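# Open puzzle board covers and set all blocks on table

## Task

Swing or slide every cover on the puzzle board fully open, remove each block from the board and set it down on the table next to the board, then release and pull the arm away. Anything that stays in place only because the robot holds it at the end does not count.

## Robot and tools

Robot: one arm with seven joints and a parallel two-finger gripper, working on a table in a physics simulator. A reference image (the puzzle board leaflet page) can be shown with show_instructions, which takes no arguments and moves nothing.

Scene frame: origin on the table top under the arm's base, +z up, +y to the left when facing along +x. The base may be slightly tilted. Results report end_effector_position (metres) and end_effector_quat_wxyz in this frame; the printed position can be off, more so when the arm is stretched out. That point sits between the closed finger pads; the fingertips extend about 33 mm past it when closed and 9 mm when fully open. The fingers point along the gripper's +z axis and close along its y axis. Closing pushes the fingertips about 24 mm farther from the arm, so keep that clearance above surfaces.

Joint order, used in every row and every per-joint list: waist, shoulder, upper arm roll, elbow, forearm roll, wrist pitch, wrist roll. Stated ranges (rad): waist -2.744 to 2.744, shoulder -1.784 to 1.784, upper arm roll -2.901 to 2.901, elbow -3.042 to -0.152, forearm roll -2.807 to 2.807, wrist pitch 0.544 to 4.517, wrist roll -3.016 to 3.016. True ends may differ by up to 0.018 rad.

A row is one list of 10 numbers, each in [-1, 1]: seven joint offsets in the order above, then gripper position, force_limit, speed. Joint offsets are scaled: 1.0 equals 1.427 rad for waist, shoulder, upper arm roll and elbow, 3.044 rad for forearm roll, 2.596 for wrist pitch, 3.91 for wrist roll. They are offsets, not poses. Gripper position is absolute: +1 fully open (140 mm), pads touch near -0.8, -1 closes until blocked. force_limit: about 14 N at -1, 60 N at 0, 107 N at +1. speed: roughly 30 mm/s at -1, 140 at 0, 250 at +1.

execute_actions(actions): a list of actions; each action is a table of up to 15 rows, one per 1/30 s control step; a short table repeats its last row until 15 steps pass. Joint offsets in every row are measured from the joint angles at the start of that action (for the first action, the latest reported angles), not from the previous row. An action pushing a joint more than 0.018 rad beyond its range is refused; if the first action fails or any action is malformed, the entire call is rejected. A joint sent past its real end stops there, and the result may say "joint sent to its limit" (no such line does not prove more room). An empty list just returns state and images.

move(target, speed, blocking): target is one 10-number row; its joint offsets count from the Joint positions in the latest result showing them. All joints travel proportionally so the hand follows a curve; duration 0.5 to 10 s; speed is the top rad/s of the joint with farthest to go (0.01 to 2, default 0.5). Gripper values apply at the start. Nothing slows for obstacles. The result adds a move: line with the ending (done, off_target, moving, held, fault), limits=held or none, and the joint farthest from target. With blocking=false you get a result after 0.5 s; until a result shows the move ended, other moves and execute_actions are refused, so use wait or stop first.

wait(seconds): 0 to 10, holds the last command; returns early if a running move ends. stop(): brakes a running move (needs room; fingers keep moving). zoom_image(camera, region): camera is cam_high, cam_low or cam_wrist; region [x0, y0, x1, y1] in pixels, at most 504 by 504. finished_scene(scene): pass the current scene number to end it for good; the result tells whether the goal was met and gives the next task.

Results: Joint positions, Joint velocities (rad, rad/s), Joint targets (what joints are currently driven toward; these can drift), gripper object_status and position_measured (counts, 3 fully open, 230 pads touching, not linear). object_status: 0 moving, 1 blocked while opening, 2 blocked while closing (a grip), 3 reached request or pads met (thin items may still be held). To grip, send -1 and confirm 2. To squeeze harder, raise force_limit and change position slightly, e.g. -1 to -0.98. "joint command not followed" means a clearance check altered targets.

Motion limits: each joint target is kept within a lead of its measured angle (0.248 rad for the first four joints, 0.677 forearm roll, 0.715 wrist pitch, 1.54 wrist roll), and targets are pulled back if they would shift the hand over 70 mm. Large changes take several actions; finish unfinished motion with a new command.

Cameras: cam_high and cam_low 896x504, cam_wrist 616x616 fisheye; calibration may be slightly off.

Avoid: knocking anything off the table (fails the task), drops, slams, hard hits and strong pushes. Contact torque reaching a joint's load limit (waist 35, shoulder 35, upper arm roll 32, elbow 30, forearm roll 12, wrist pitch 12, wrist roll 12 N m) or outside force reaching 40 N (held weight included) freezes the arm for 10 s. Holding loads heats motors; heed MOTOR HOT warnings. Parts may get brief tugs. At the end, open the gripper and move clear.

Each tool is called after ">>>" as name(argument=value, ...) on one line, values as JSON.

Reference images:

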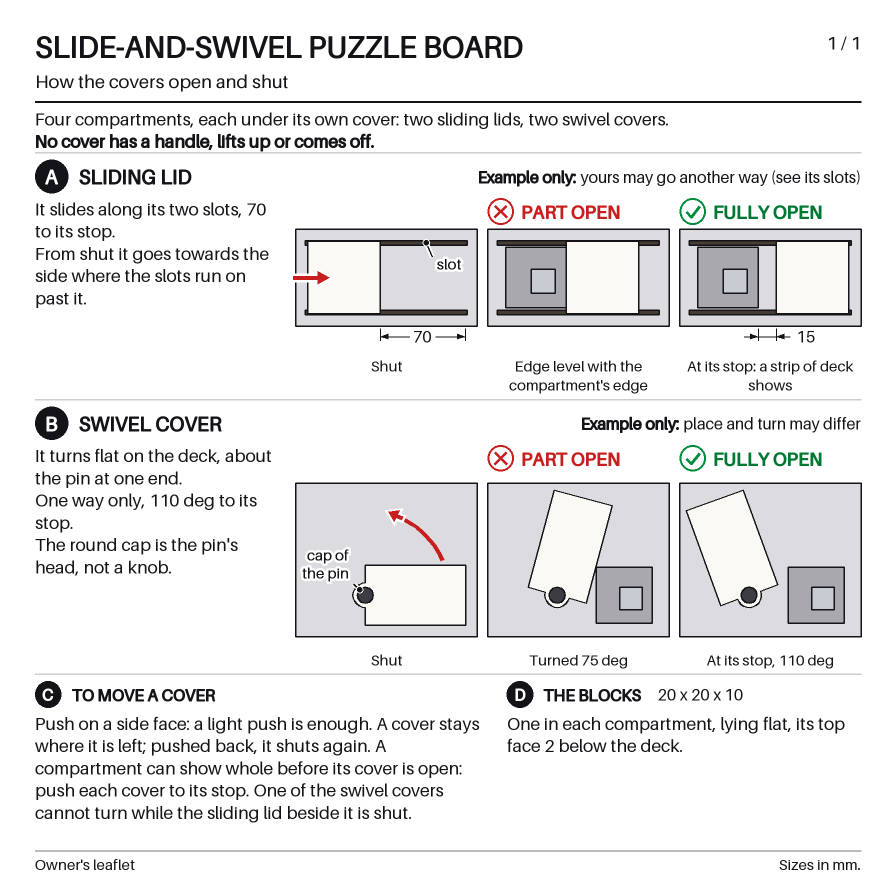

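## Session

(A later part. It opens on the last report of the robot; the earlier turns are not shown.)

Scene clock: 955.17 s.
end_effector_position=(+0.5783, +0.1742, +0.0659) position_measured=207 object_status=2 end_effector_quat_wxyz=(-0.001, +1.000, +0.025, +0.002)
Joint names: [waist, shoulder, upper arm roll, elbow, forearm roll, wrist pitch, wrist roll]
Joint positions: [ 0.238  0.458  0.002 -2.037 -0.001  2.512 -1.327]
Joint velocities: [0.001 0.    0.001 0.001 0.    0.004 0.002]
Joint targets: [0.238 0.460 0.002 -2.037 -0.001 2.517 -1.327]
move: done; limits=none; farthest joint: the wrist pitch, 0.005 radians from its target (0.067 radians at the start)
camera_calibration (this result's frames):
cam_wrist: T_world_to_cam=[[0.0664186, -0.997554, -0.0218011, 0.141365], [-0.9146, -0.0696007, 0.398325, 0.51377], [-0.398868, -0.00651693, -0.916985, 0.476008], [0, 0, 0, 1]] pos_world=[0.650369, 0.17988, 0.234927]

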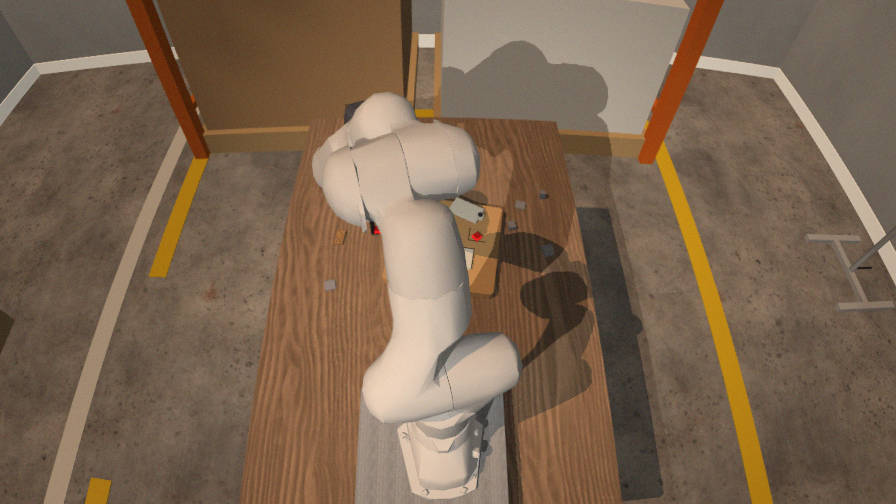

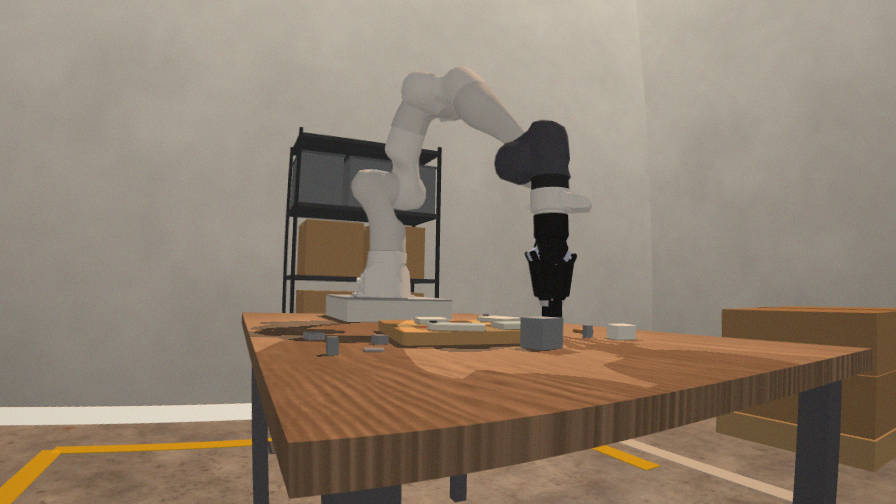

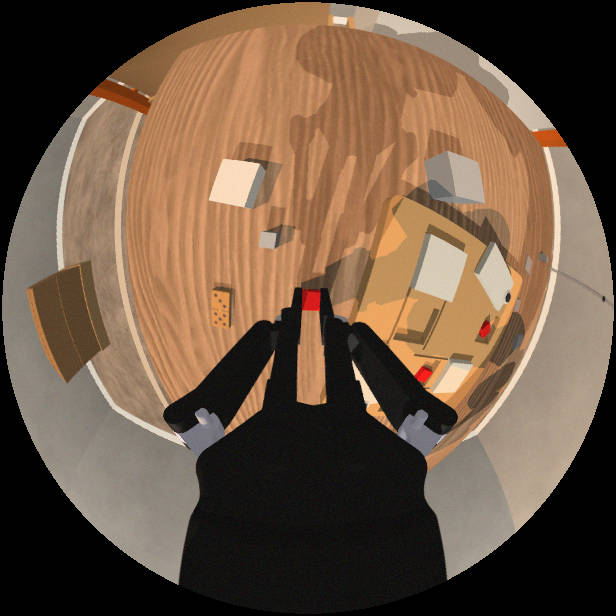

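>>> move(target=[0,0.0129,0,0,0,0.0068,0,-1,0,-0.6], speed=0.035)

Scene clock: 962.80 s.
end_effector_position=(+0.5768, +0.1737, +0.0590) position_measured=207 object_status=2 end_effector_quat_wxyz=(+0.000, +1.000, +0.025, -0.000)
Joint names: [waist, shoulder, upper arm roll, elbow, forearm roll, wrist pitch, wrist roll]
Joint positions: [ 0.238  0.471  0.002 -2.037 -0.001  2.52  -1.327]
Joint velocities: [-0.     0.001 -0.     0.001 -0.001  0.    -0.   ]
Joint targets: [0.238 0.477 0.002 -2.037 -0.001 2.529 -1.327]
move: done; limits=none; farthest joint: the wrist pitch, 0.009 radians from its target (0.017 radians at the start)
camera_calibration (this result's frames):
cam_wrist: T_world_to_cam=[[0.0663273, -0.997579, -0.0209137, 0.140877], [-0.913028, -0.0691333, 0.401996, 0.513919], [-0.402469, -0.00756858, -0.915402, 0.471248], [0, 0, 0, 1]] pos_world=[0.649541, 0.179632, 0.227734]

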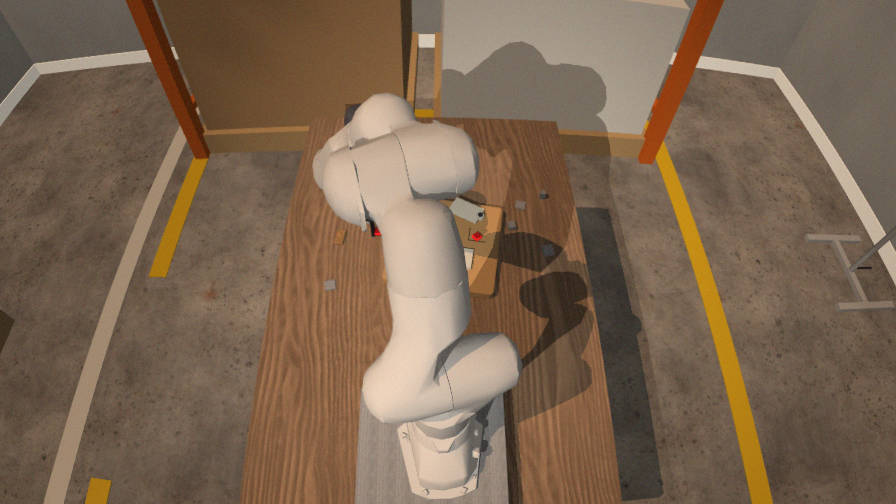

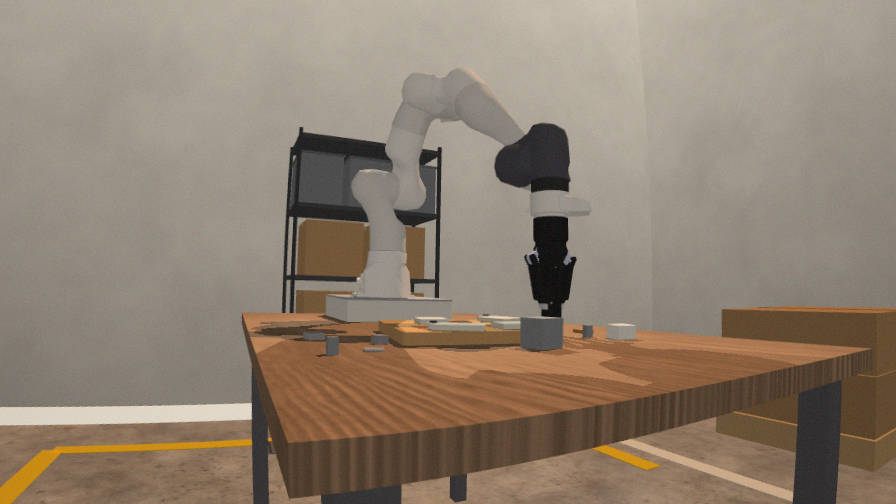

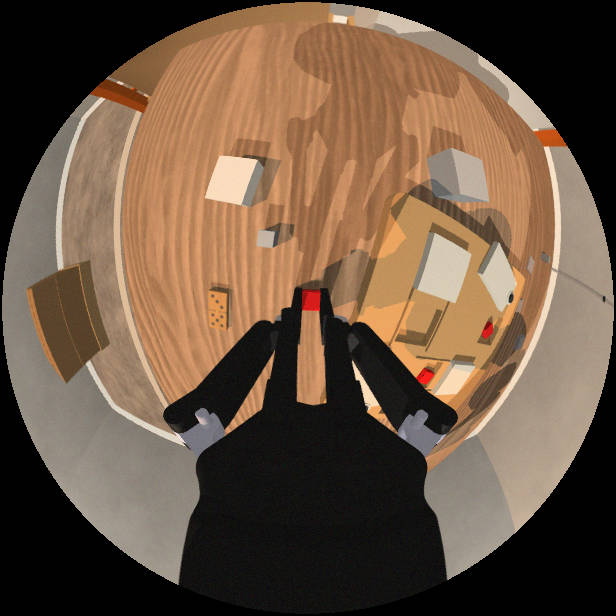

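>>> execute_actions(actions=[[[0,0,0,0,0,0,0,-0.45,0,0],[0,0,0,0,0,0,0,-0.45,0,0],[0,0,0,0,0,0,0,-0.45,0,0],[0,0,0,0,0,0,0,-0.45,0,0],[0,0,0,0,0,0,0,-0.45,0,0],[0,0,0,0,0,0,0,-0.45,0,0],[0,0,0,0,0,0,0,-0.45,0,0],[0,0,0,0,0,0,0,-0.45,0,0],[0,0,0,0,0,0,0,-0.45,0,0],[0,-0.002,0,0,0,-0.0015,0,-0.45,0,0],[0,-0.004,0,0,0,-0.003,0,-0.45,0,0],[0,-0.007,0,0,0,-0.005,0,-0.45,0,0],[0,-0.011,0,0,0,-0.007,0,-0.45,0,0],[0,-0.015,0,0,0,-0.0095,0,-0.45,0,0],[0,-0.02,0,0,0,-0.012,0,-0.45,0,0]],[[0,-0.017,0,0,0,-0.011,0,-0.45,0,0],[0,-0.022,0,0,0,-0.014,0,-0.45,0,0],[0,-0.027,0,0,0,-0.017,0,-0.45,0,0],[0,-0.032,0,0,0,-0.02,0,-0.45,0,0],[0,-0.037,0,0,0,-0.0225,0,-0.45,0,0],[0,-0.042,0,0,0,-0.025,0,-0.45,0,0],[0,-0.047,0,0,0,-0.0275,0,-0.45,0,0],[0,-0.051,0,0,0,-0.0295,0,-0.45,0,0],[0,-0.054,0,0,0,-0.031,0,-0.45,0,0],[0,-0.056,0,0,0,-0.032,0,-0.45,0,0],[0,-0.057,0,0,0,-0.0325,0,-0.45,0,0],[0,-0.058,0,0,0,-0.033,0,-0.45,0,0]]])

Scene clock: 995.70 s.
end_effector_position=(+0.5801, +0.1747, +0.1070) position_measured=186 object_status=3 end_effector_quat_wxyz=(-0.001, +1.000, +0.025, +0.005)
Joint names: [waist, shoulder, upper arm roll, elbow, forearm roll, wrist pitch, wrist roll]
Joint positions: [ 0.238  0.379  0.002 -2.037 -0.001  2.439 -1.327]
Joint velocities: [ 0.    -0.01  -0.001  0.001  0.002 -0.061  0.002]
Joint targets: [0.238 0.377 0.002 -2.037 -0.001 2.424 -1.327]
camera_calibration (this result's frames):
cam_wrist: T_world_to_cam=[[0.0666074, -0.997511, -0.0231265, 0.142666], [-0.917184, -0.0703367, 0.392207, 0.501358], [-0.392857, -0.00491258, -0.919586, 0.510921], [0, 0, 0, 1]] pos_world=[0.651054, 0.180084, 0.276499]

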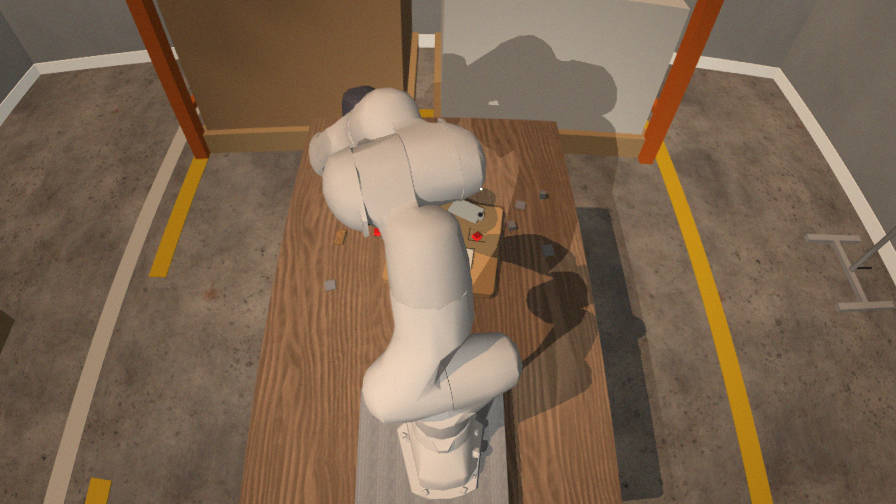

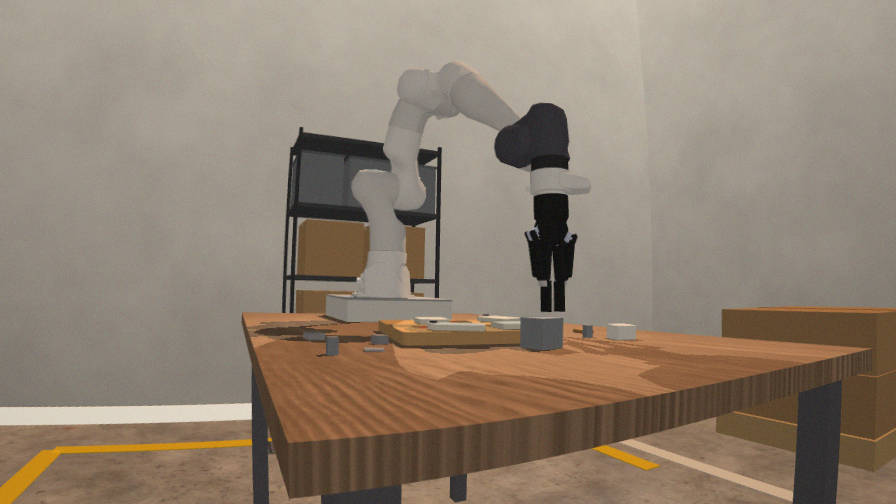

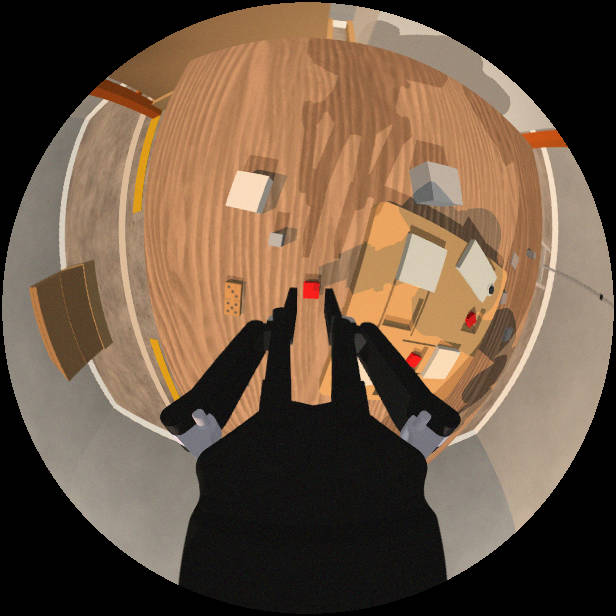

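>>> move(target=[-0.2031,-0.1948,-0.0014,-0.3162,0,0.0642,0.0262,-0.25,-0.5,0], speed=0.55)

>>> zoom_image(camera="cam_wrist", region=[260, 250, 360, 350])

Scene clock: 1008.90 s.
end_effector_position=(+0.4785, +0.0008, +0.0995) position_measured=160 object_status=3 end_effector_quat_wxyz=(+0.002, +0.986, -0.168, +0.000)
Joint names: [waist, shoulder, upper arm roll, elbow, forearm roll, wrist pitch, wrist roll]
Joint positions: [-0.049  0.104 -0.001 -2.486 -0.001  2.601 -1.231]
Joint velocities: [ 0.002 -0.     0.     0.    -0.     0.001  0.007]
Joint targets: [-0.051 0.101 0.000 -2.488 -0.001 2.606 -1.225]
move: done; limits=none; farthest joint: the wrist roll, 0.006 radians from its target (0.103 radians at the start)
camera_calibration (this result's frames):
cam_wrist: T_world_to_cam=[[-0.314852, -0.948998, -0.0164575, 0.157637], [-0.871755, 0.28228, 0.400452, 0.376085], [-0.375383, 0.14043, -0.91617, 0.45444], [0, 0, 0, 1]] pos_world=[0.548075, -0.0203812, 0.268335]

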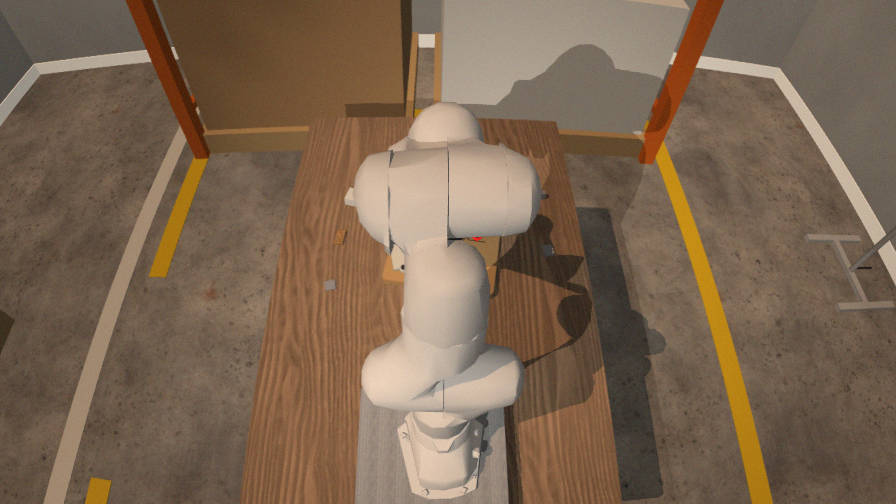

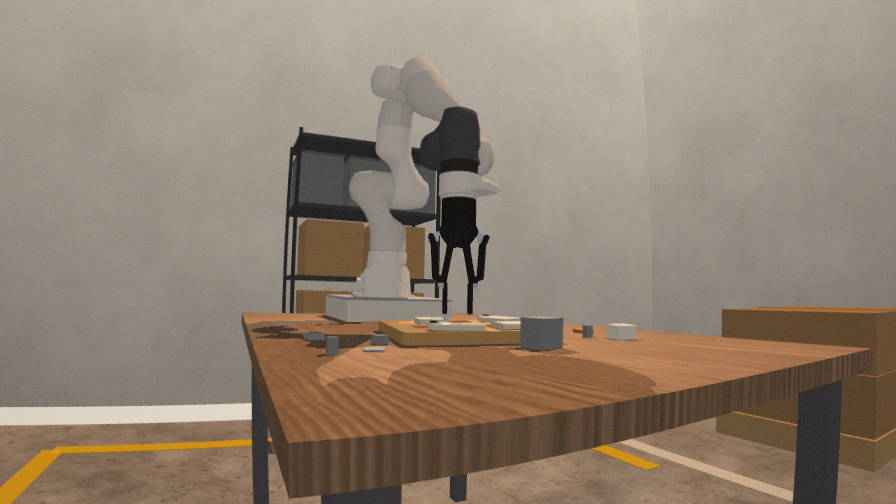

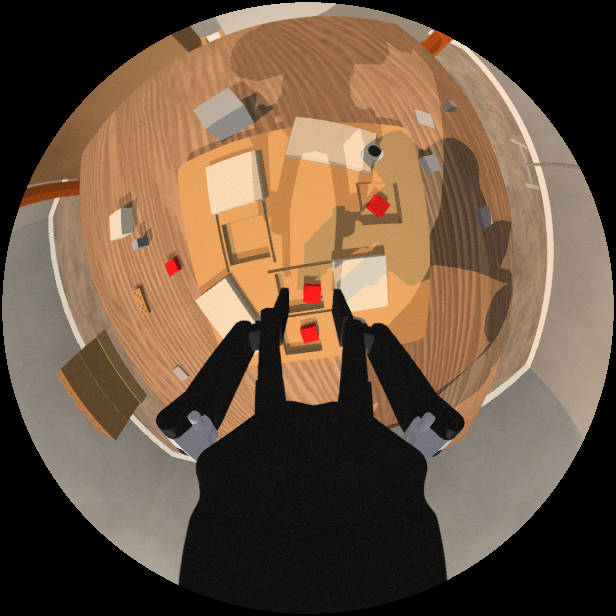

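Region (260, 250, 360, 350) of cam_wrist's 616x616 image, scaled by 5.040, with more detail than that image has.

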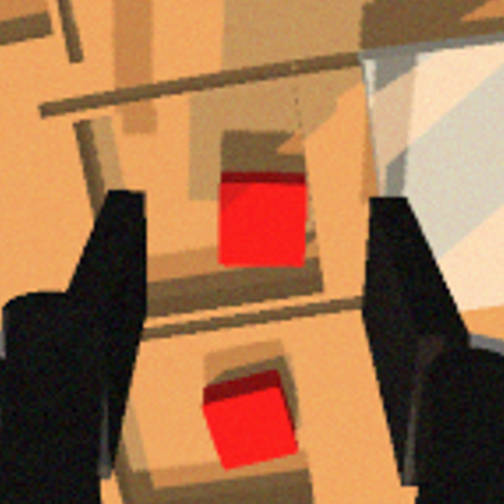

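>>> execute_actions(actions=[[[-0.001,0,0,0,0,0.002,0,-1,-0.5,0.5],[-0.0015,0,0,0,0,0.004,0,-1,-0.5,0.5],[-0.002,0.001,0,0,0,0.006,0,-1,-0.5,0.5],[-0.0024,0.003,0,0,0,0.0085,0,-1,-0.5,0.5],[-0.0028,0.005,0,0,0,0.011,0,-1,-0.5,0.5],[-0.0028,0.008,0,0,0,0.0135,0,-1,-0.5,0.5],[-0.0028,0.011,0,0,0,0.016,0,-1,-0.5,0.5],[-0.0028,0.014,0,0,0,0.018,0,-1,-0.5,0.5],[-0.0028,0.017,0,0,0,0.02,0,-1,-0.5,0.5],[-0.0028,0.02,0,0,0,0.0215,0,-1,-0.5,0.5],[-0.0028,0.023,0,0,0,0.0223,0,-1,-0.5,0.5],[-0.0028,0.0255,0,0,0,0.0223,0,-1,-0.5,0.5],[-0.0028,0.0275,0,0,0,0.0223,0,-1,-0.5,0.5],[-0.0028,0.029,0,0,0,0.0223,0,-1,-0.5,0.5],[-0.0028,0.03,0,0,0,0.0223,0,-1,-0.5,0.5]],[[0,0.005,0,0,0,0.004,0,-1,-0.5,0.5],[0,0.006,0,0,0,0.004,0,-1,-0.5,0.5],[0,0.007,0,0,0,0.004,0,-1,-0.5,0.5],[0,0.008,0,0,0,0.004,0,-1,-0.5,0.5],[0,0.009,0,0,0,0.004,0,-1,-0.5,0.5],[0,0.01,0,0,0,0.004,0,-1,-0.5,0.5],[0,0.011,0,0,0,0.004,0,-1,-0.5,0.5],[0,0.012,0,0,0,0.004,0,-1,-0.5,0.5],[0,0.013,0,0,0,0.004,0,-1,-0.5,0.5],[0,0.014,0,0,0,0.004,0,-1,-0.5,0.5],[0,0.015,0,0,0,0.004,0,-1,-0.5,0.5],[0,0.016,0,0,0,0.004,0,-1,-0.5,0.5],[0,0.017,0,0,0,0.004,0,-1,-0.5,0.5],[0,0.018,0,0,0,0.004,0,-1,-0.5,0.5],[0,0.019,0,0,0,0.004,0,-1,-0.5,0.5]]])

>>> wait(seconds=0.3)

>>> zoom_image(camera="cam_wrist", region=[260, 250, 360, 350])

Scene clock: 1062.73 s.
end_effector_position=(+0.4789, +0.0000, +0.0797) position_measured=232 object_status=3 end_effector_quat_wxyz=(+0.002, +0.985, -0.170, +0.000)
Joint names: [waist, shoulder, upper arm roll, elbow, forearm roll, wrist pitch, wrist roll]
Joint positions: [-0.05   0.155 -0.001 -2.485 -0.001  2.652 -1.229]
Joint velocities: [-0.     0.004 -0.     0.003  0.001 -0.     0.001]
Joint targets: [-0.050 0.166 -0.001 -2.486 -0.001 2.656 -1.229]
camera_calibration (this result's frames):
cam_wrist: T_world_to_cam=[[-0.317977, -0.947958, -0.0163278, 0.158161], [-0.870723, 0.285169, 0.40065, 0.384075], [-0.375143, 0.141614, -0.916086, 0.436381], [0, 0, 0, 1]] pos_world=[0.548419, -0.0213943, 0.248465]

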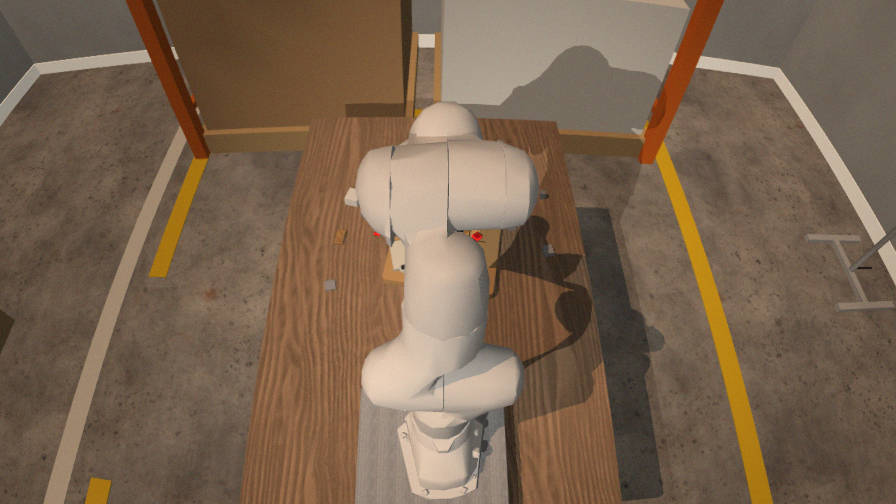

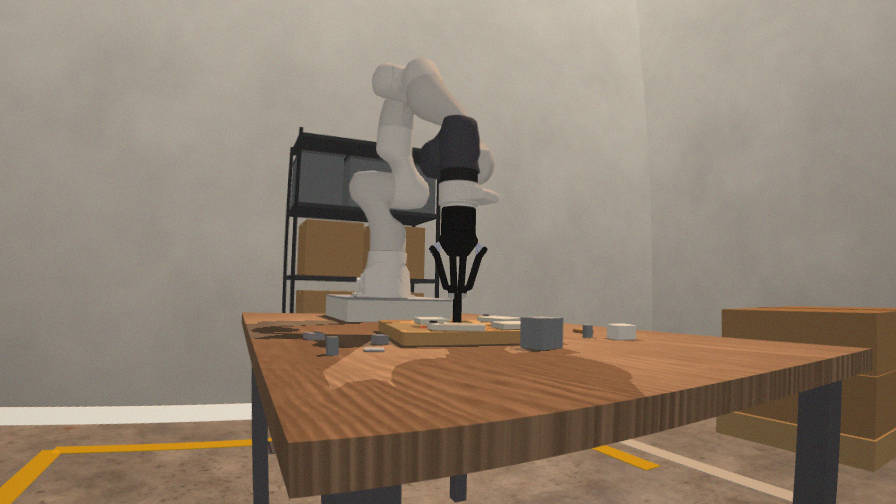

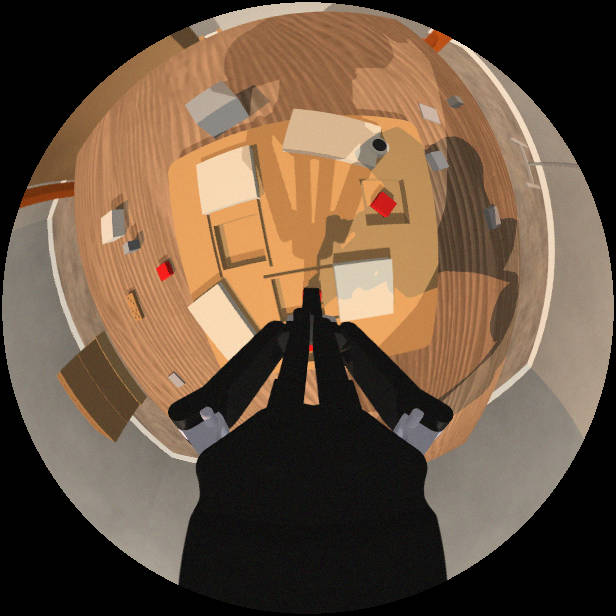

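Scene clock: 1063.03 s.
end_effector_position=(+0.4790, +0.0000, +0.0797) position_measured=232 object_status=3 end_effector_quat_wxyz=(+0.002, +0.985, -0.170, +0.000)
Joint names: [waist, shoulder, upper arm roll, elbow, forearm roll, wrist pitch, wrist roll]
Joint positions: [-0.05   0.156 -0.001 -2.485 -0.001  2.652 -1.229]
Joint velocities: [-0.001  0.001  0.001  0.001 -0.001 -0.    -0.   ]
Joint targets: [-0.050 0.166 -0.001 -2.486 -0.001 2.656 -1.229]
wait: 0.30 s; at rest by 0.17 s
camera_calibration (this result's frames):
cam_wrist: T_world_to_cam=[[-0.317975, -0.947958, -0.0163591, 0.158202], [-0.870763, 0.285169, 0.400563, 0.384209], [-0.375052, 0.141614, -0.916123, 0.436388], [0, 0, 0, 1]] pos_world=[0.548527, -0.0213942, 0.248473]

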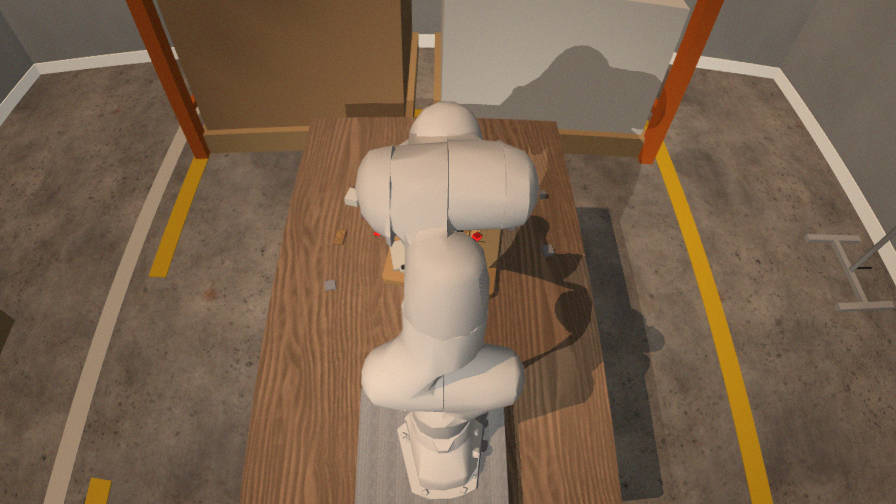

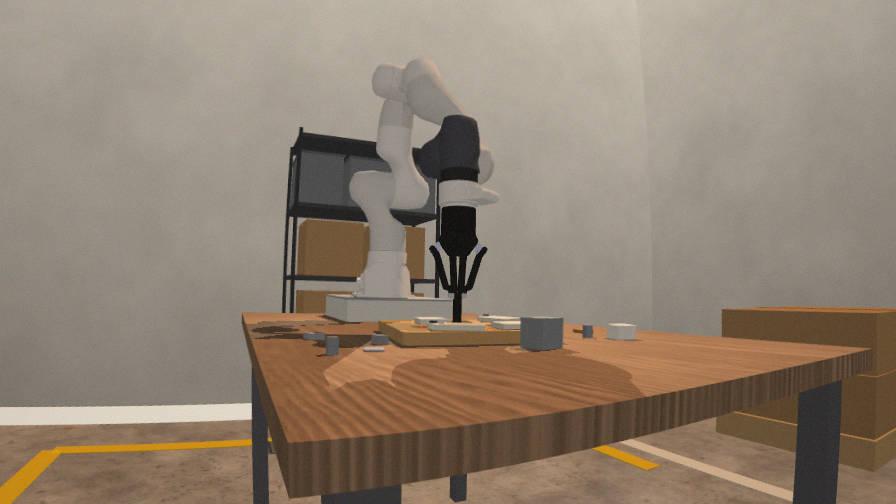

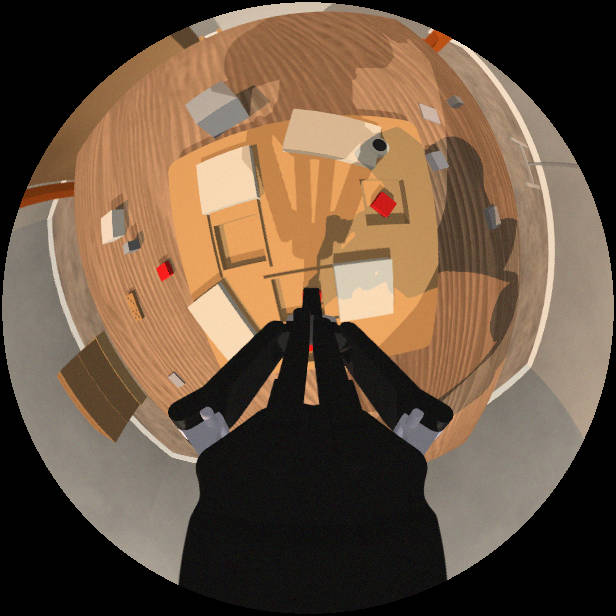

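Region (260, 250, 360, 350) of cam_wrist's 616x616 image, scaled by 5.040, with more detail than that image has.

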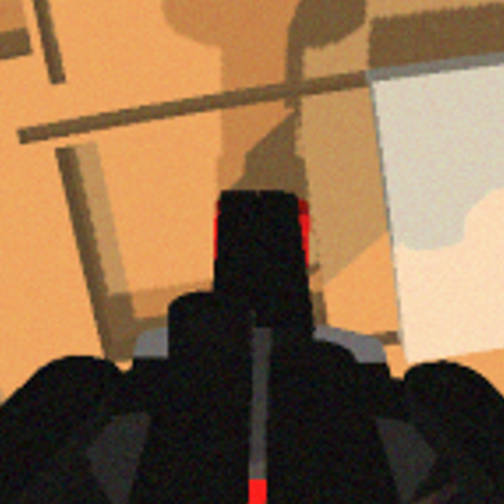

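>>> execute_actions(actions=[[[0.0015,0.007,0,0.001,0,0,-0.003,-1,-0.5,0.5],[0.003,0.0075,0,0.002,0,0,-0.007,-1,-0.5,0.5],[0.0045,0.008,0,0.003,0,-0.0005,-0.011,-1,-0.5,0.5],[0.006,0.0087,0,0.004,0,-0.001,-0.015,-1,-0.5,0.5],[0.0075,0.0094,0,0.0052,0,-0.0013,-0.019,-1,-0.5,0.5],[0.009,0.0102,0,0.0064,0,-0.0016,-0.023,-1,-0.5,0.5],[0.0105,0.011,0,0.0076,0,-0.0019,-0.027,-1,-0.5,0.5],[0.012,0.0118,0,0.0088,0,-0.0022,-0.031,-1,-0.5,0.5],[0.0135,0.0126,0,0.01,0,-0.0025,-0.035,-1,-0.5,0.5],[0.015,0.0134,0,0.0112,0,-0.0028,-0.038,-1,-0.5,0.5],[0.0165,0.0142,0,0.0124,0,-0.003,-0.041,-1,-0.5,0.5],[0.0177,0.015,0,0.0134,0,-0.0032,-0.043,-1,-0.5,0.5],[0.0187,0.0156,0,0.0143,0,-0.0034,-0.043,-1,-0.5,0.5],[0.0195,0.016,0,0.015,0,-0.0035,-0.043,-1,-0.5,0.5],[0.0201,0.0163,0,0.0156,0,-0.0035,-0.043,-1,-0.5,0.5]]])

>>> wait(seconds=0.8)

>>> zoom_image(camera="cam_wrist", region=[260, 250, 360, 350])

Scene clock: 1081.57 s.
end_effector_position=(+0.4863, +0.0110, +0.0797) position_measured=232 object_status=3 end_effector_quat_wxyz=(+0.002, +0.994, -0.108, +0.002)
Joint names: [waist, shoulder, upper arm roll, elbow, forearm roll, wrist pitch, wrist roll]
Joint positions: [-0.028  0.17  -0.001 -2.465 -0.001  2.651 -1.332]
Joint velocities: [ 0.042  0.021  0.     0.033  0.001 -0.006 -0.203]
Joint targets: [-0.022 0.179 -0.001 -2.463 -0.001 2.643 -1.397]
camera_calibration (this result's frames):
cam_wrist: T_world_to_cam=[[-0.197193, -0.980208, -0.0175454, 0.112625], [-0.901176, 0.174189, 0.396912, 0.403746], [-0.386, 0.0940796, -0.917689, 0.44356], [0, 0, 0, 1]] pos_world=[0.557269, -0.00166222, 0.248774]

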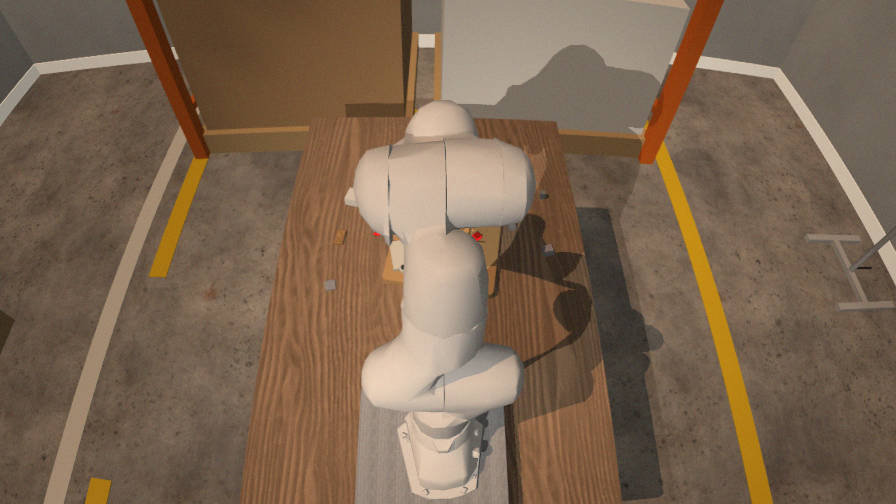

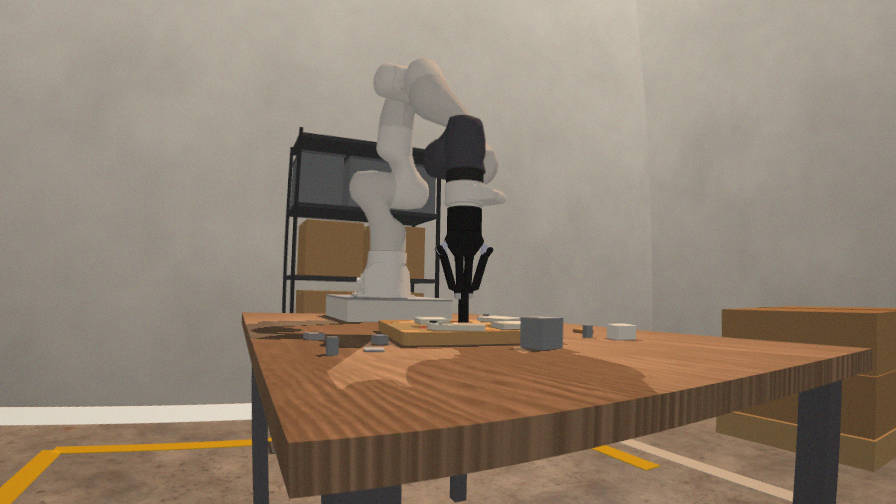

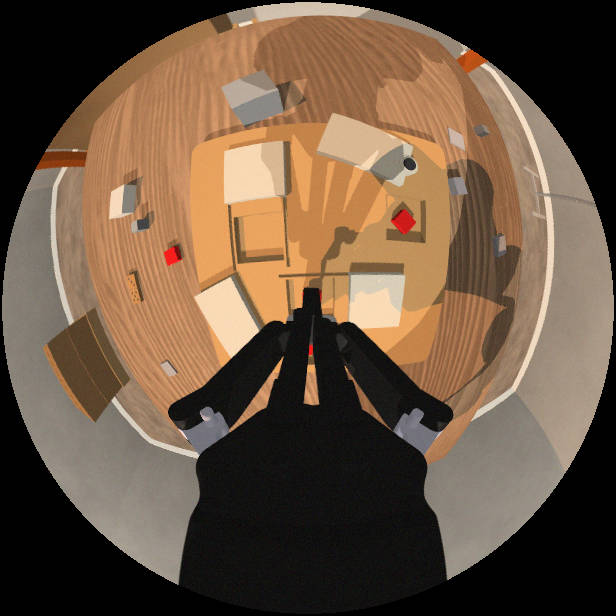

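Scene clock: 1082.37 s.
end_effector_position=(+0.4872, +0.0126, +0.0797) position_measured=232 object_status=3 end_effector_quat_wxyz=(+0.002, +0.997, -0.078, +0.002)
Joint names: [waist, shoulder, upper arm roll, elbow, forearm roll, wrist pitch, wrist roll]
Joint positions: [-0.024  0.171 -0.001 -2.462 -0.001  2.65  -1.388]
Joint velocities: [ 0.001 -0.001  0.    -0.     0.    -0.    -0.014]
Joint targets: [-0.022 0.179 -0.001 -2.463 -0.001 2.643 -1.397]
wait: 0.80 s; no rest
camera_calibration (this result's frames):
cam_wrist: T_world_to_cam=[[-0.137918, -0.990292, -0.0173402, 0.0856128], [-0.909984, 0.119783, 0.396965, 0.409163], [-0.391034, 0.0705281, -0.91767, 0.446464], [0, 0, 0, 1]] pos_world=[0.558722, 0.00428258, 0.248767]

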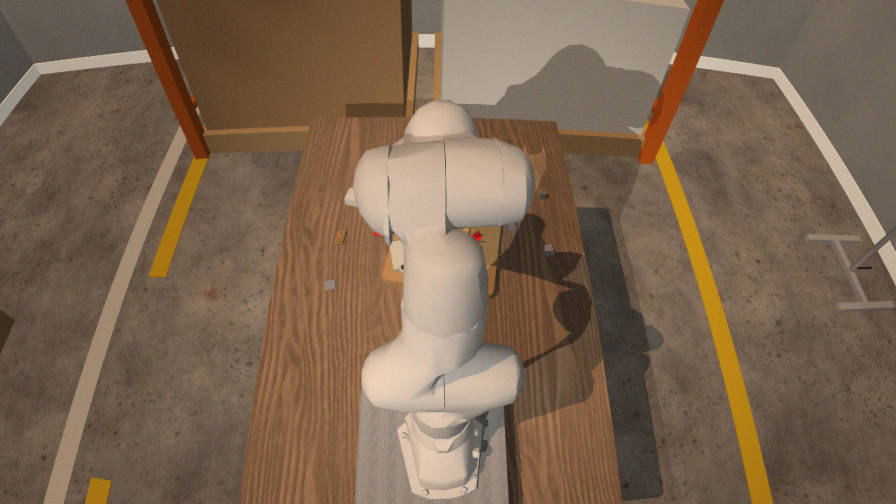

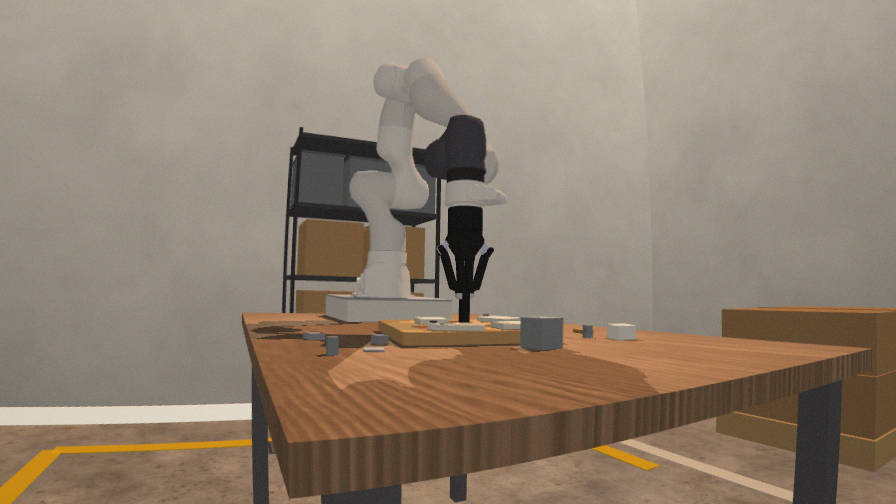

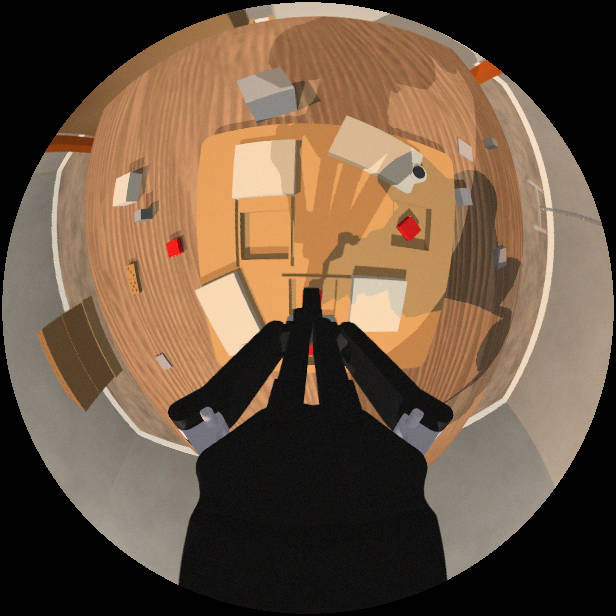

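Region (260, 250, 360, 350) of cam_wrist's 616x616 image, scaled by 5.040, with more detail than that image has.

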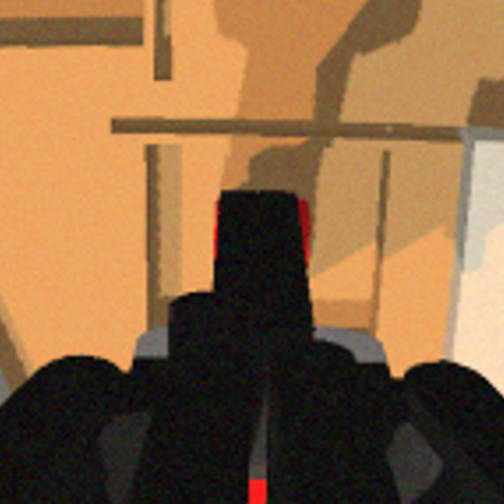

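>>> execute_actions(actions=[[[0,0,0,0,0,0,0,-1,-0.5,0.5],[0,-0.002,0,0,0,0,0,-1,-0.5,0.5],[0,-0.004,0,0,0,0,0,-1,-0.5,0.5],[0,-0.0055,0,0,0,0,0,-1,-0.5,0.5],[0,-0.0065,0,0,0,0,0,-1,-0.5,0.5],[-0.001,-0.0065,0,0,0,0,0,-1,-0.5,0.5],[-0.002,-0.0065,0,0,0,0,0,-0.5,-0.5,0.5],[-0.0028,-0.0065,0,0,0,0,0,-0.5,-0.5,0.5]]])

>>> zoom_image(camera="cam_wrist", region=[260, 250, 360, 350])

Scene clock: 1091.30 s.
end_effector_position=(+0.4893, +0.0119, +0.0829) position_measured=192 object_status=0 end_effector_quat_wxyz=(+0.002, +0.997, -0.076, +0.006)
Joint names: [waist, shoulder, upper arm roll, elbow, forearm roll, wrist pitch, wrist roll]
Joint positions: [-0.026  0.165 -0.001 -2.462 -0.001  2.65  -1.393]
Joint velocities: [-0.002 -0.001 -0.001 -0.     0.    -0.     0.   ]
Joint targets: [-0.028 0.162 -0.001 -2.462 -0.001 2.650 -1.388]
camera_calibration (this result's frames):
cam_wrist: T_world_to_cam=[[-0.134903, -0.990689, -0.018365, 0.0839404], [-0.91293, 0.117067, 0.390965, 0.411901], [-0.385174, 0.069508, -0.920222, 0.447666], [0, 0, 0, 1]] pos_world=[0.55979, 0.00382254, 0.252455]

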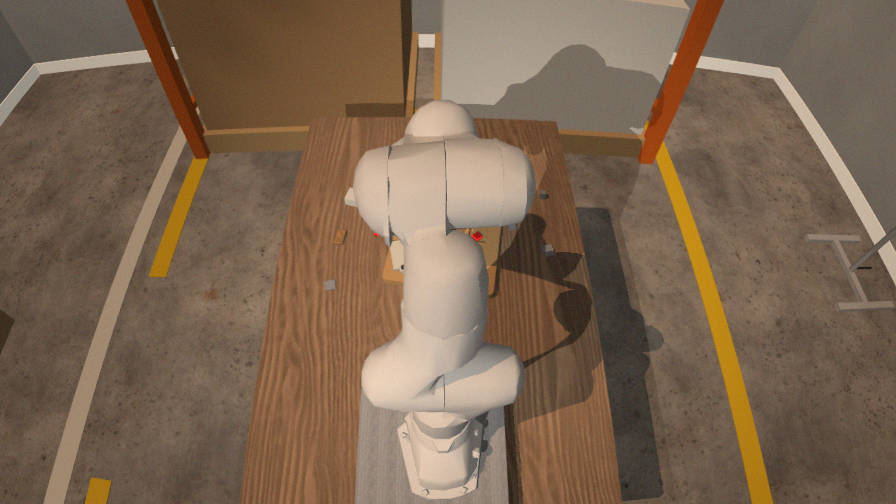

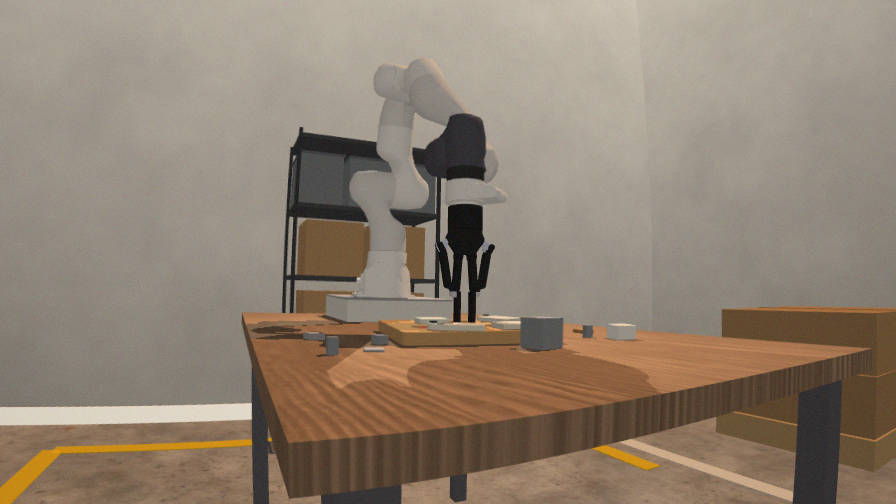

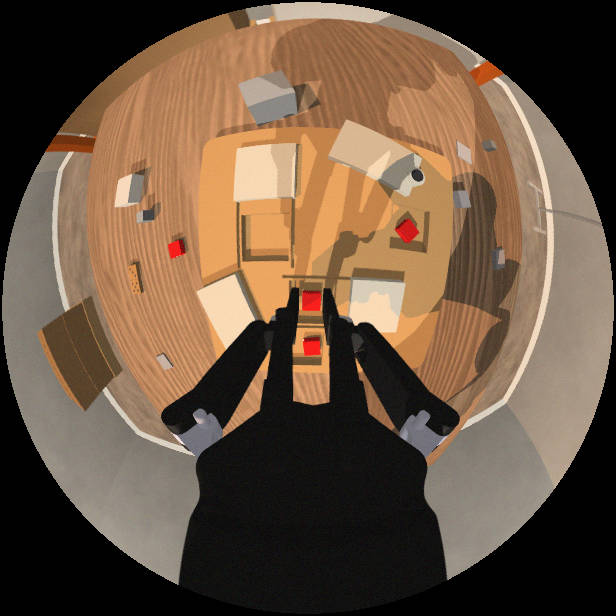

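Region (260, 250, 360, 350) of cam_wrist's 616x616 image, scaled by 5.040, with more detail than that image has.

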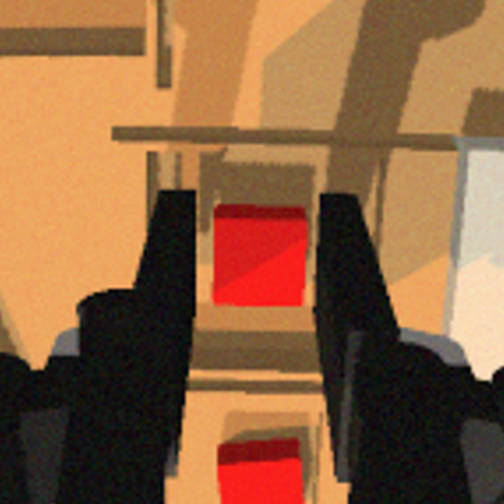

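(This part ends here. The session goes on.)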